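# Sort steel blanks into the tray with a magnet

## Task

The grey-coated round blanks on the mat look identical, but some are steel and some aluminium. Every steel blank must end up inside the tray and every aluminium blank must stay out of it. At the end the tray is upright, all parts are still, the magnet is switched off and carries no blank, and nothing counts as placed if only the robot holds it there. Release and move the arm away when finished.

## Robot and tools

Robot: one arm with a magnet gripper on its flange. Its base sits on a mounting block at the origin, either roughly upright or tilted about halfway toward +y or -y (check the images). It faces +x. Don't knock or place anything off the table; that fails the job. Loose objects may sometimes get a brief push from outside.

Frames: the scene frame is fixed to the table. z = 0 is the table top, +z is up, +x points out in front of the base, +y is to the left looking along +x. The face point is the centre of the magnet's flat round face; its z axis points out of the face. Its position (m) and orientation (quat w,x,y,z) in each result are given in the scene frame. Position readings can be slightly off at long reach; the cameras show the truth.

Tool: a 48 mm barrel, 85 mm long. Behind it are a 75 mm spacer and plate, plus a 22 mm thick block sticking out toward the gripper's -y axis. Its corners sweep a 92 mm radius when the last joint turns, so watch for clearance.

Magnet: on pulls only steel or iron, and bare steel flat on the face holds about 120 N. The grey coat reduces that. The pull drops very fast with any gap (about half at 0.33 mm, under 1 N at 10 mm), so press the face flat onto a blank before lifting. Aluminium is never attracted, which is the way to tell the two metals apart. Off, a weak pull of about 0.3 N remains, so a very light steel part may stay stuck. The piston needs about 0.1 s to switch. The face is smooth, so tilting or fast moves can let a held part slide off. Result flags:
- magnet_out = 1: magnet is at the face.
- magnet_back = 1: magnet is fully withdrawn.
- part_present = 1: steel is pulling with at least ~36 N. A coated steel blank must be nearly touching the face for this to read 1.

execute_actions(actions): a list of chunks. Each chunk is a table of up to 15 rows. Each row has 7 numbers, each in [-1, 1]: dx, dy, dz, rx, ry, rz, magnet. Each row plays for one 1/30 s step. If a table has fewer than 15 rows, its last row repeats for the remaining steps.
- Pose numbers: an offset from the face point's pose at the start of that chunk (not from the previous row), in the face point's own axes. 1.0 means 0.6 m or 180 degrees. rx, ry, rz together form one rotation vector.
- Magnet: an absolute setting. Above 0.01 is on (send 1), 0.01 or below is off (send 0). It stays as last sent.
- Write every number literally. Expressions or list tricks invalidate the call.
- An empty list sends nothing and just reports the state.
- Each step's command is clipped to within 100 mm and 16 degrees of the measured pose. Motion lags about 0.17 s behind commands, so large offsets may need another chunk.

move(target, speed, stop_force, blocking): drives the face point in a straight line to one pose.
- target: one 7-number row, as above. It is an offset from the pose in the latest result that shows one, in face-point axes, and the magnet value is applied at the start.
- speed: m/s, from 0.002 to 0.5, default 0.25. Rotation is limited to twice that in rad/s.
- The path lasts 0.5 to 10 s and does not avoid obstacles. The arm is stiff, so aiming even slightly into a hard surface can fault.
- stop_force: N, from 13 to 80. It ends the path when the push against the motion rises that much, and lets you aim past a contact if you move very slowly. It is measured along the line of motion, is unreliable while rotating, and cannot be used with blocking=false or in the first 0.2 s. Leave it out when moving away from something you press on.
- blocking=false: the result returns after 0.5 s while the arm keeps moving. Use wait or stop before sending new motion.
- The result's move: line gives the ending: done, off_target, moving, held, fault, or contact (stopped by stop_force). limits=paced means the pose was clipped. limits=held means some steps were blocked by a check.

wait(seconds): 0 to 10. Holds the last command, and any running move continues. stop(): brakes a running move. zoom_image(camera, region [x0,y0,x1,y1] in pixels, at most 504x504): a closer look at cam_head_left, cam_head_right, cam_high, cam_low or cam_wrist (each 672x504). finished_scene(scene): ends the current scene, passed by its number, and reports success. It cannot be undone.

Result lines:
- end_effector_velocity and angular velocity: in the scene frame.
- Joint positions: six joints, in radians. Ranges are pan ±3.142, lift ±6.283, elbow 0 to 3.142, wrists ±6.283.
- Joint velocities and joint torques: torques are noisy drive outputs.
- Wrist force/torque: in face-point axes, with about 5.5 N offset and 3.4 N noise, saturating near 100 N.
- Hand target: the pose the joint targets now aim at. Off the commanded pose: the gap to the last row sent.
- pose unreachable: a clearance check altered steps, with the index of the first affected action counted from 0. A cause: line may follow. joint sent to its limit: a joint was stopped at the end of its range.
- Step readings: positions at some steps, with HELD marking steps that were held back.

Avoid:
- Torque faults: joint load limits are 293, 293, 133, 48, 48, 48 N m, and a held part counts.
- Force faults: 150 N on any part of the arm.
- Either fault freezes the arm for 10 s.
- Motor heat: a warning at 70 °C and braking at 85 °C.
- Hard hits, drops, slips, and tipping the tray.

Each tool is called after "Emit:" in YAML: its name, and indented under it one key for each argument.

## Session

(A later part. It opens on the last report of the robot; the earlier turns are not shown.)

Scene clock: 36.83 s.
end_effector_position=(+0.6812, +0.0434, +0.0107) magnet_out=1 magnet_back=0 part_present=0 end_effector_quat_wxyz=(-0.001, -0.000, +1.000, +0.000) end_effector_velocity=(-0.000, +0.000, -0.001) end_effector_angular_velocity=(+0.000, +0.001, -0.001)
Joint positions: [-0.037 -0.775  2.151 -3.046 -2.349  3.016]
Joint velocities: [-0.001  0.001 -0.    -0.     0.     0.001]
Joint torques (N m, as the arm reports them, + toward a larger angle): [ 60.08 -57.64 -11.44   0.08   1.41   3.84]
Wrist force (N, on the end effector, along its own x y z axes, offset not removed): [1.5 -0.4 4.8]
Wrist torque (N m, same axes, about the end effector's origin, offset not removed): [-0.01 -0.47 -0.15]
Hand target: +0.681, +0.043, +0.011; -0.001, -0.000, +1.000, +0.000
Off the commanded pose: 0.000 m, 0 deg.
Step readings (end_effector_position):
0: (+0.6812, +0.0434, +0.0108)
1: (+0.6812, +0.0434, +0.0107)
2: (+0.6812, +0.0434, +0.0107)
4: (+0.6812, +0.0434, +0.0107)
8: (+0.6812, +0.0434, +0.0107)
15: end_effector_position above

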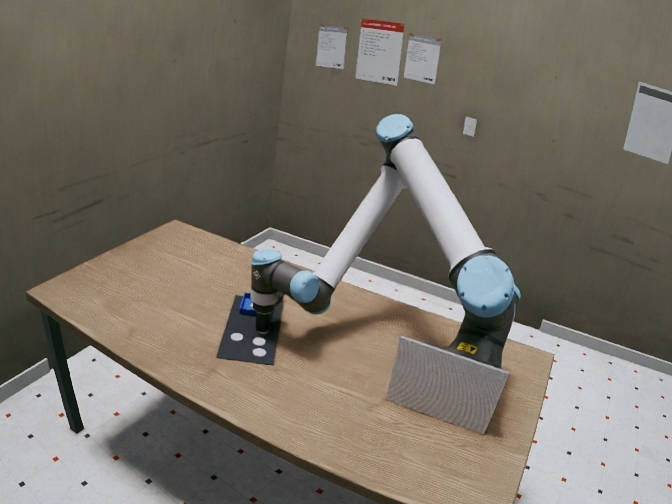

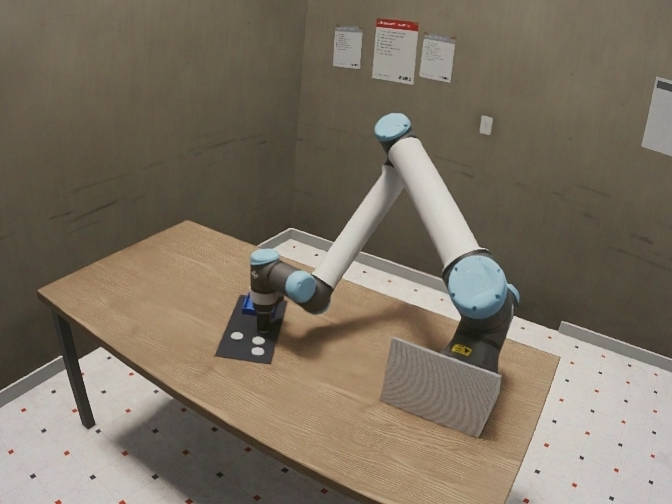

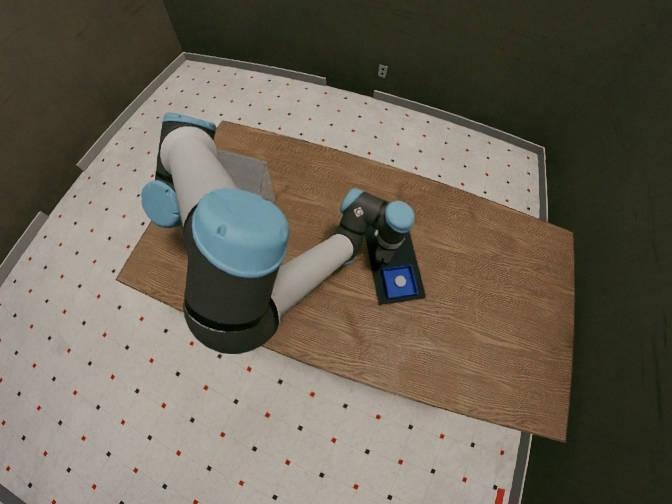

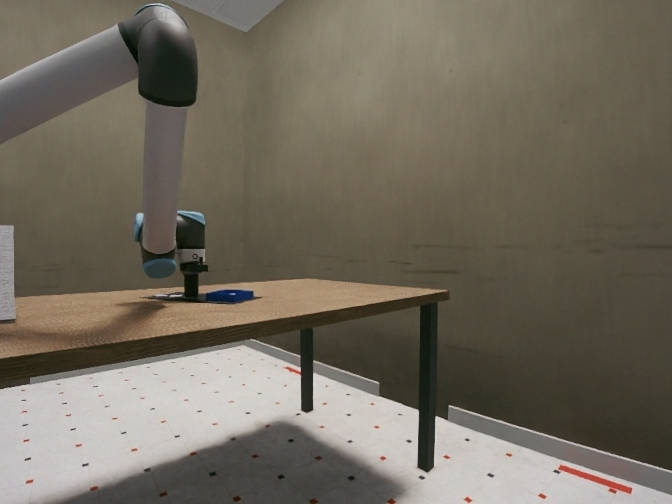

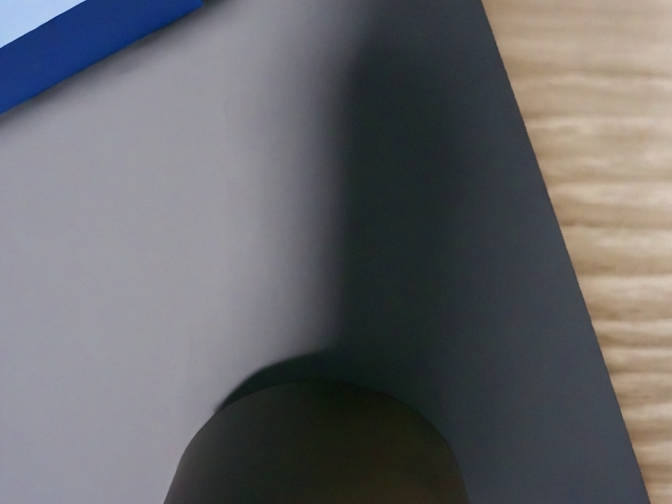

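Emit:
move:
  target: [0.055,0.106,-0.001,0,0,0,0]
  speed: 0.12

Emit:
execute_actions:
  actions:
    - [[0,0,0,0,0,0,1]]

Scene clock: 38.90 s.
end_effector_position=(+0.6483, +0.1068, +0.0113) magnet_out=0 magnet_back=1 part_present=0 end_effector_quat_wxyz=(-0.001, -0.000, +1.000, +0.000) end_effector_velocity=(-0.001, +0.001, +0.001) end_effector_angular_velocity=(-0.001, -0.001, -0.001)
Joint positions: [ 0.029 -0.711  2.176 -3.071 -2.353  3.109]
Joint velocities: [ 0.002  0.001  0.     0.    -0.001  0.004]
Joint torques (N m, as the arm reports them, + toward a larger angle): [ 72.12 -37.55   4.68  -7.26  -1.85   3.04]
Wrist force (N, on the end effector, along its own x y z axes, offset not removed): [1.6 0.7 3.0]
Wrist torque (N m, same axes, about the end effector's origin, offset not removed): [0.12 -0.30 -0.13]
Hand target: +0.648, +0.107, +0.011; -0.001, -0.000, +1.000, +0.000
Off the commanded pose: 0.000 m, 0 deg.
move: done

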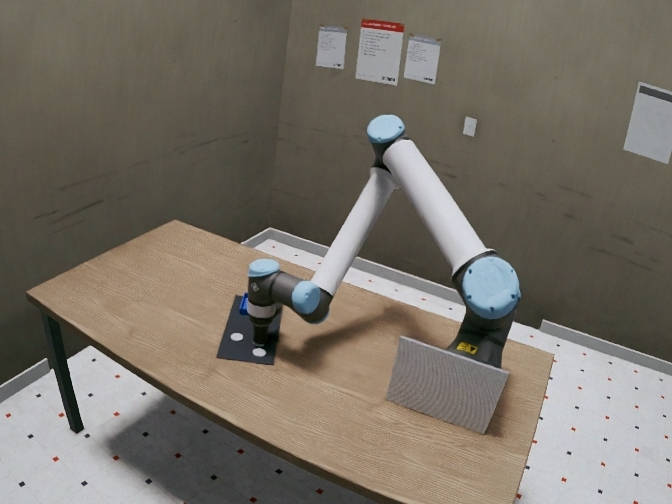

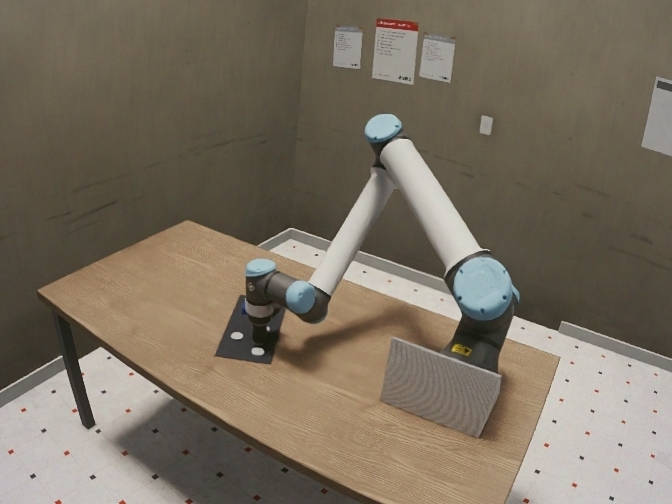

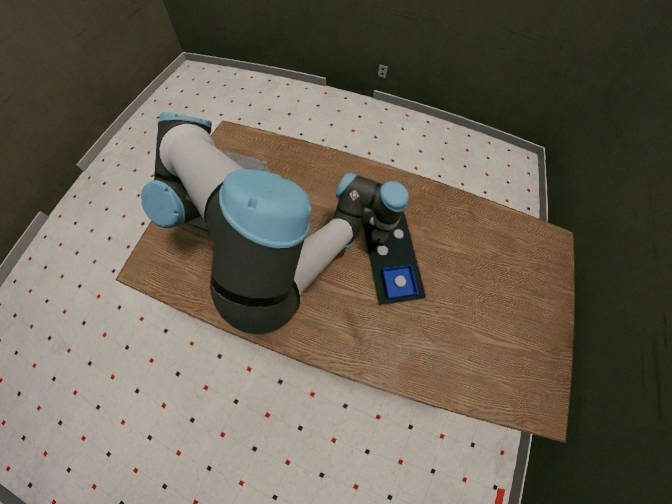

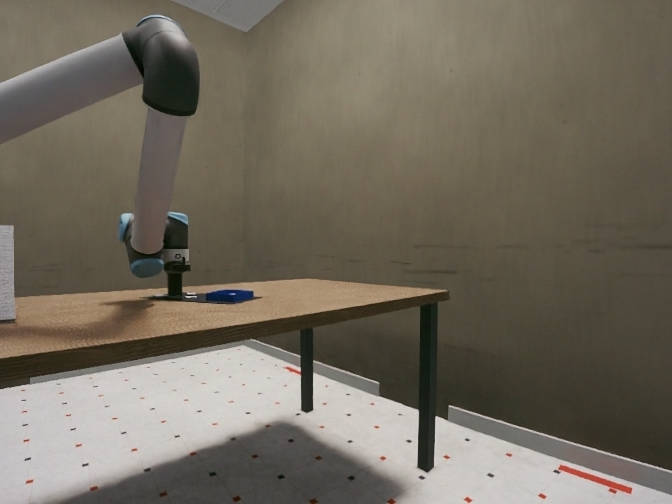

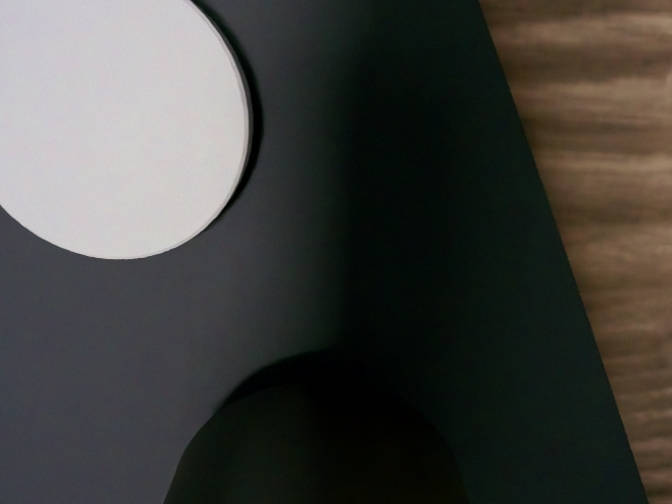

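Scene clock: 39.40 s.
end_effector_position=(+0.6483, +0.1069, +0.0113) magnet_out=1 magnet_back=0 part_present=0 end_effector_quat_wxyz=(-0.001, -0.000, +1.000, +0.000) end_effector_velocity=(-0.000, +0.000, -0.000) end_effector_angular_velocity=(-0.000, +0.000, +0.001)
Joint positions: [ 0.029 -0.711  2.176 -3.071 -2.353  3.109]
Joint velocities: [ 0.     0.001  0.    -0.    -0.    -0.   ]
Joint torques (N m, as the arm reports them, + toward a larger angle): [ 59.61 -47.11   4.13  -7.    -1.82  -0.9 ]
Wrist force (N, on the end effector, along its own x y z axes, offset not removed): [1.7 -3.8 2.2]
Wrist torque (N m, same axes, about the end effector's origin, offset not removed): [-0.26 -0.42 -0.11]
Hand target: +0.648, +0.107, +0.011; -0.001, -0.000, +1.000, +0.000
Off the commanded pose: 0.000 m, 0 deg.
Step readings (end_effector_position):
0: (+0.6483, +0.1068, +0.0113)
1: (+0.6483, +0.1069, +0.0113)
2: (+0.6483, +0.1069, +0.0113)
4: (+0.6483, +0.1069, +0.0113)
8: (+0.6483, +0.1069, +0.0113)
15: end_effector_position above

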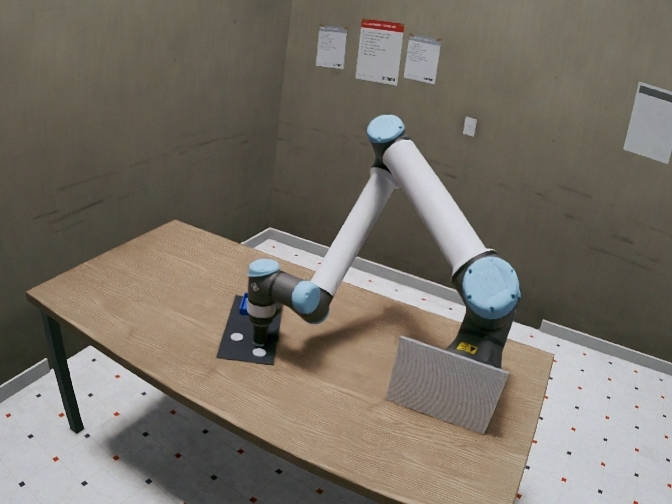

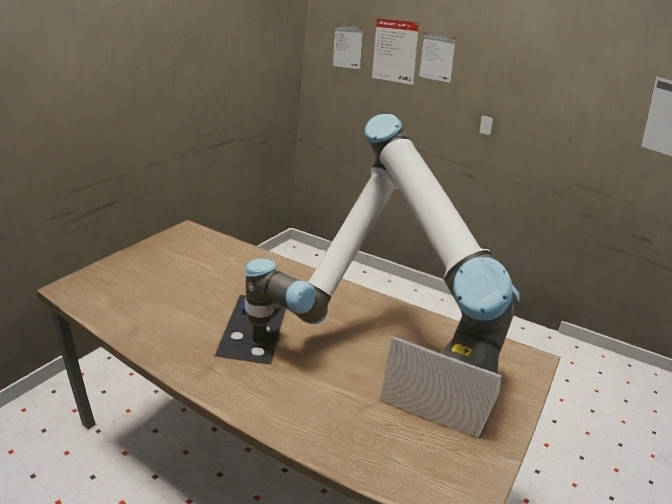

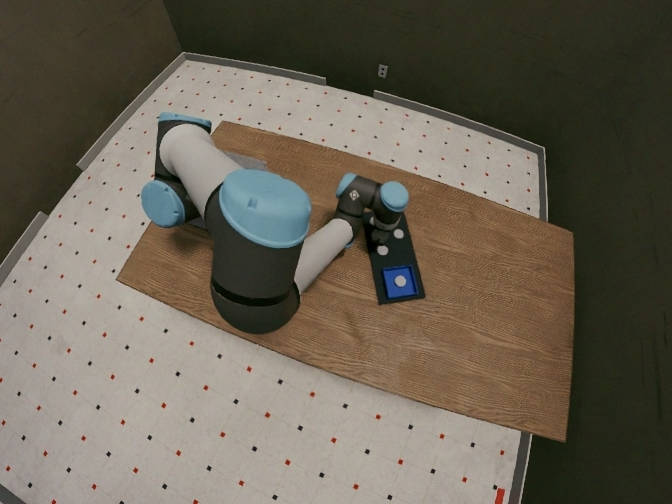

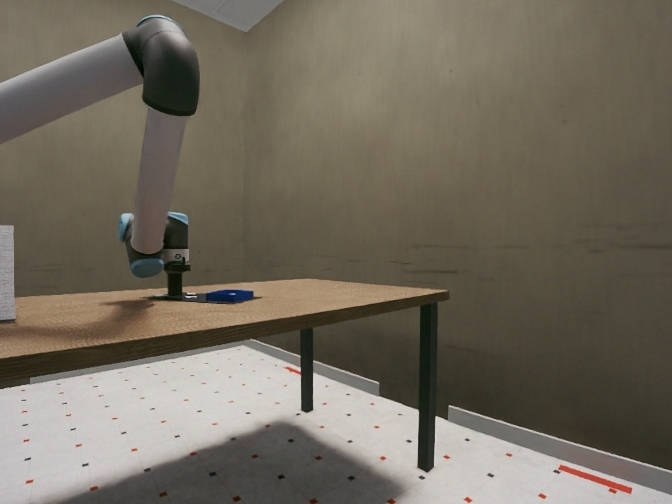

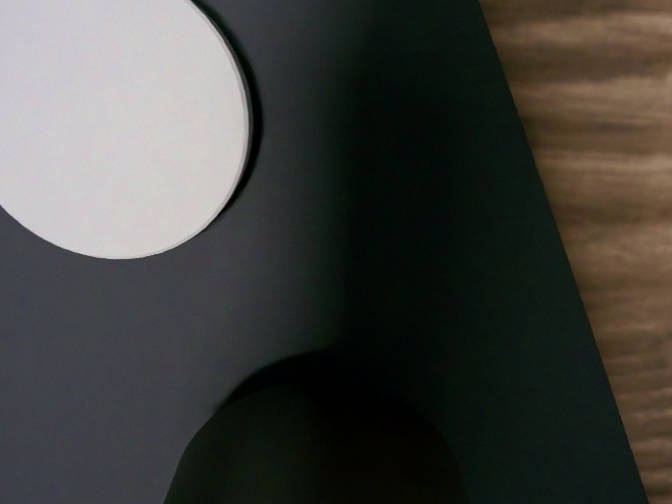

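Emit:
move:
  target: [0.051,0.079,0,0,0,0,0]
  speed: 0.12

Emit:
execute_actions:
  actions:
    - [[0,0,0,0,0,0,1]]

Scene clock: 41.23 s.
end_effector_position=(+0.6179, +0.1541, +0.0113) magnet_out=0 magnet_back=1 part_present=0 end_effector_quat_wxyz=(-0.001, -0.000, +1.000, +0.000) end_effector_velocity=(-0.002, +0.001, -0.001) end_effector_angular_velocity=(+0.000, +0.002, +0.001)
Joint positions: [ 0.082 -0.659  2.196 -3.09  -2.354  3.183]
Joint velocities: [ 0.     0.002  0.002 -0.001  0.     0.002]
Joint torques (N m, as the arm reports them, + toward a larger angle): [ 65.12 -37.54   5.98  -7.11  -0.55   3.97]
Wrist force (N, on the end effector, along its own x y z axes, offset not removed): [-1.3 0.2 3.2]
Wrist torque (N m, same axes, about the end effector's origin, offset not removed): [0.09 -0.13 -0.11]
Hand target: +0.618, +0.154, +0.011; -0.001, -0.000, +1.000, +0.000
Off the commanded pose: 0.000 m, 0 deg.
move: done

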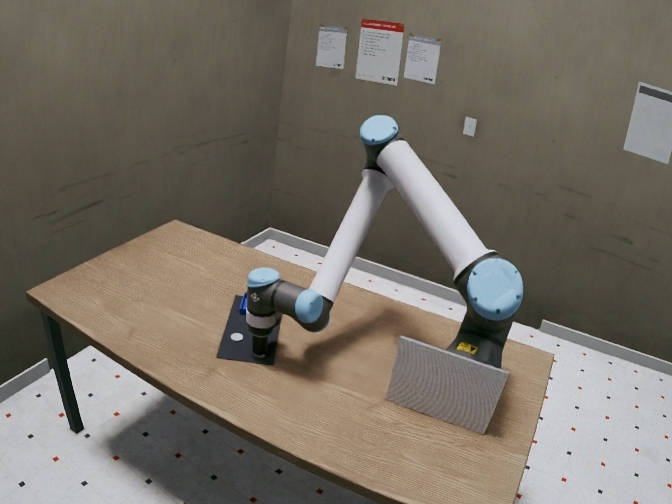

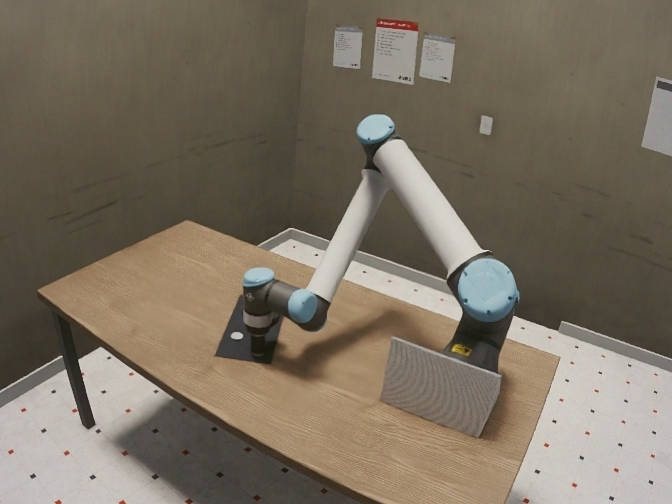

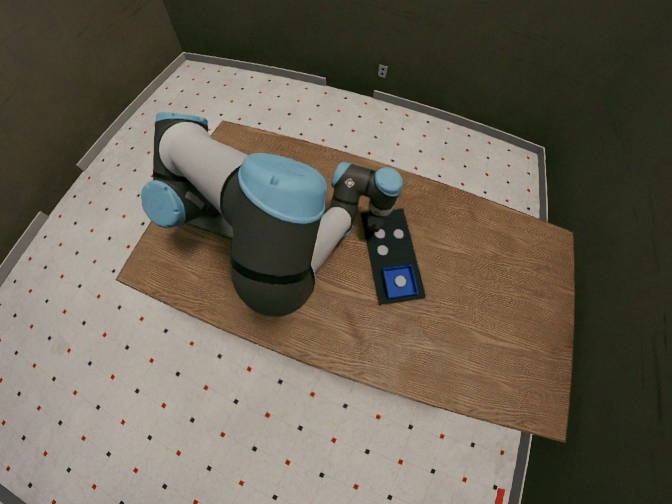

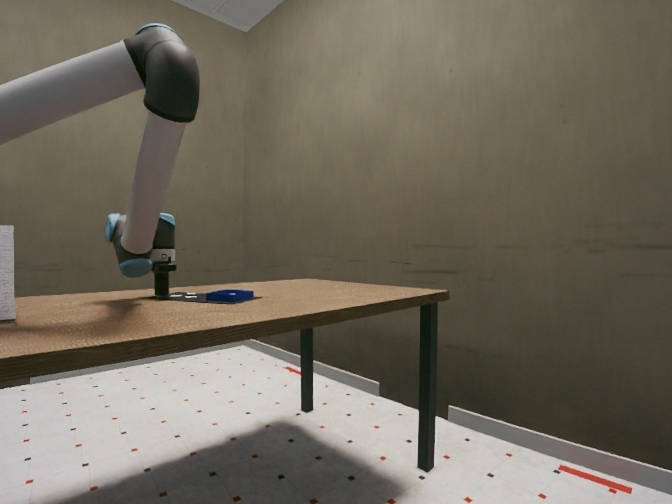

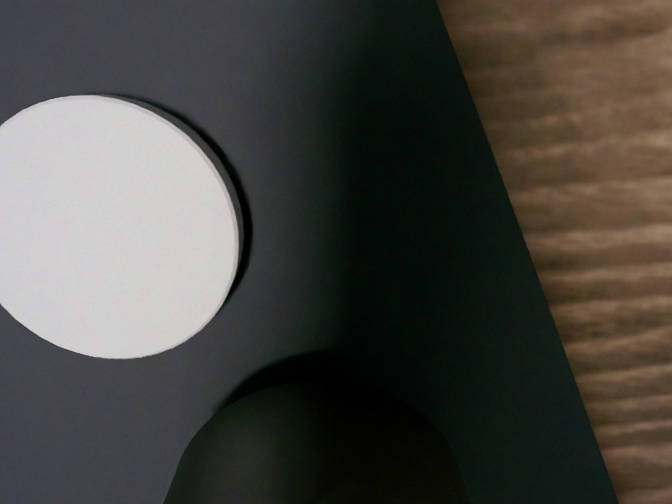

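Scene clock: 41.73 s.
end_effector_position=(+0.6178, +0.1542, +0.0113) magnet_out=1 magnet_back=0 part_present=1 end_effector_quat_wxyz=(-0.001, -0.000, +1.000, +0.000) end_effector_velocity=(+0.002, -0.000, +0.001) end_effector_angular_velocity=(+0.002, -0.002, -0.002)
Joint positions: [ 0.082 -0.659  2.196 -3.09  -2.354  3.183]
Joint velocities: [-0.    -0.001 -0.002 -0.     0.001 -0.001]
Joint torques (N m, as the arm reports them, + toward a larger angle): [ 57.4  -44.65   4.49  -6.78  -0.66  -1.09]
Wrist force (N, on the end effector, along its own x y z axes, offset not removed): [1.3 -1.4 5.3]
Wrist torque (N m, same axes, about the end effector's origin, offset not removed): [-0.03 -0.32 0.00]
Hand target: +0.618, +0.154, +0.011; -0.001, -0.000, +1.000, +0.000
Off the commanded pose: 0.000 m, 0 deg.
Step readings (end_effector_position):
0: (+0.6179, +0.1541, +0.0113)
1: (+0.6178, +0.1541, +0.0113)
2: (+0.6178, +0.1542, +0.0113)
4: (+0.6178, +0.1542, +0.0113)
8: (+0.6178, +0.1542, +0.0113)
15: end_effector_position above

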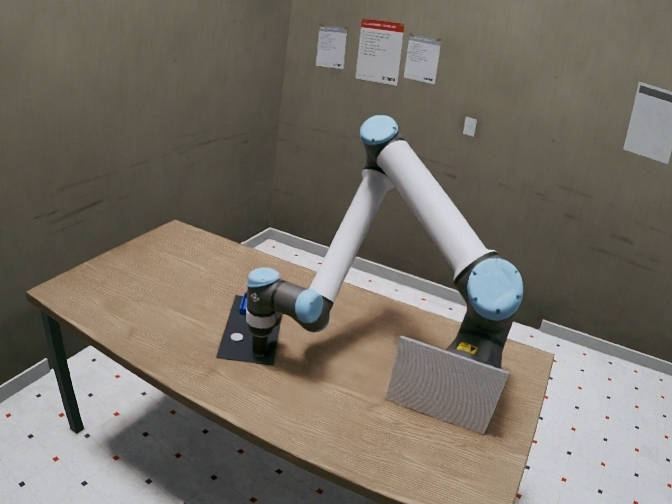

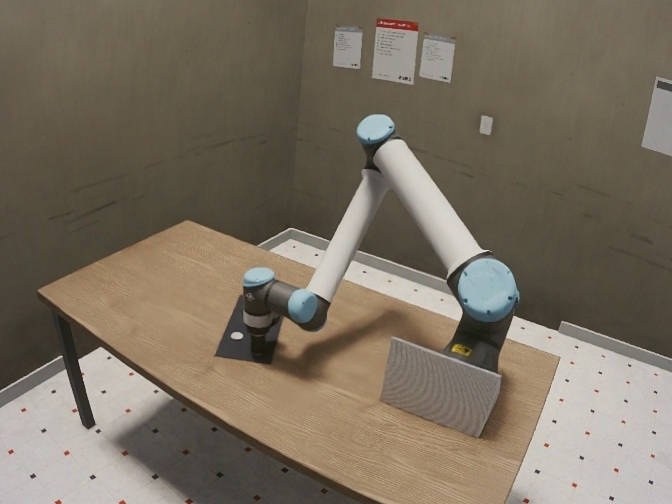

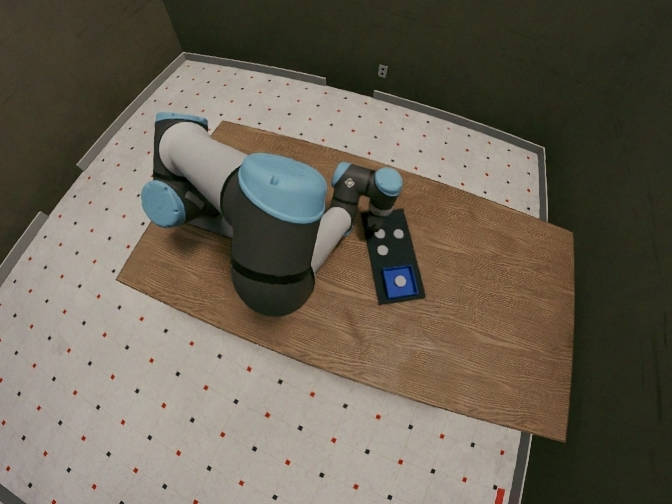

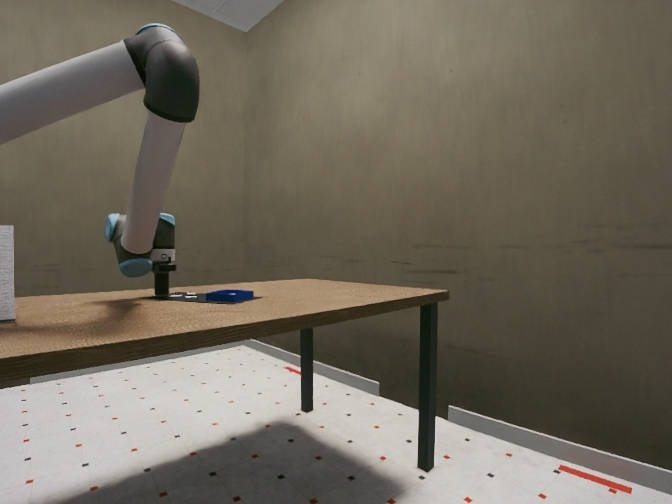

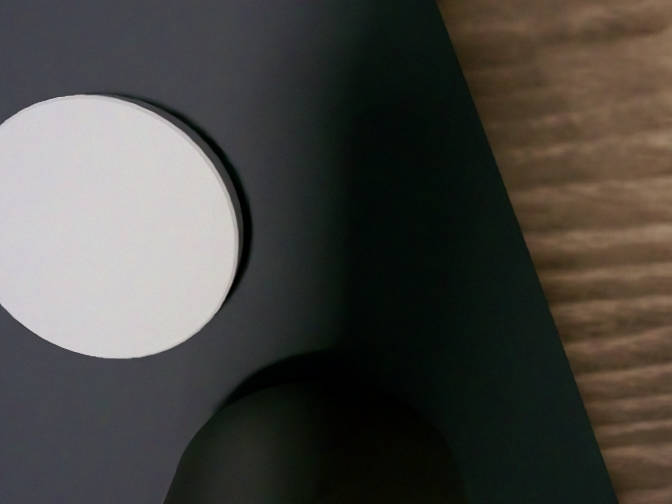

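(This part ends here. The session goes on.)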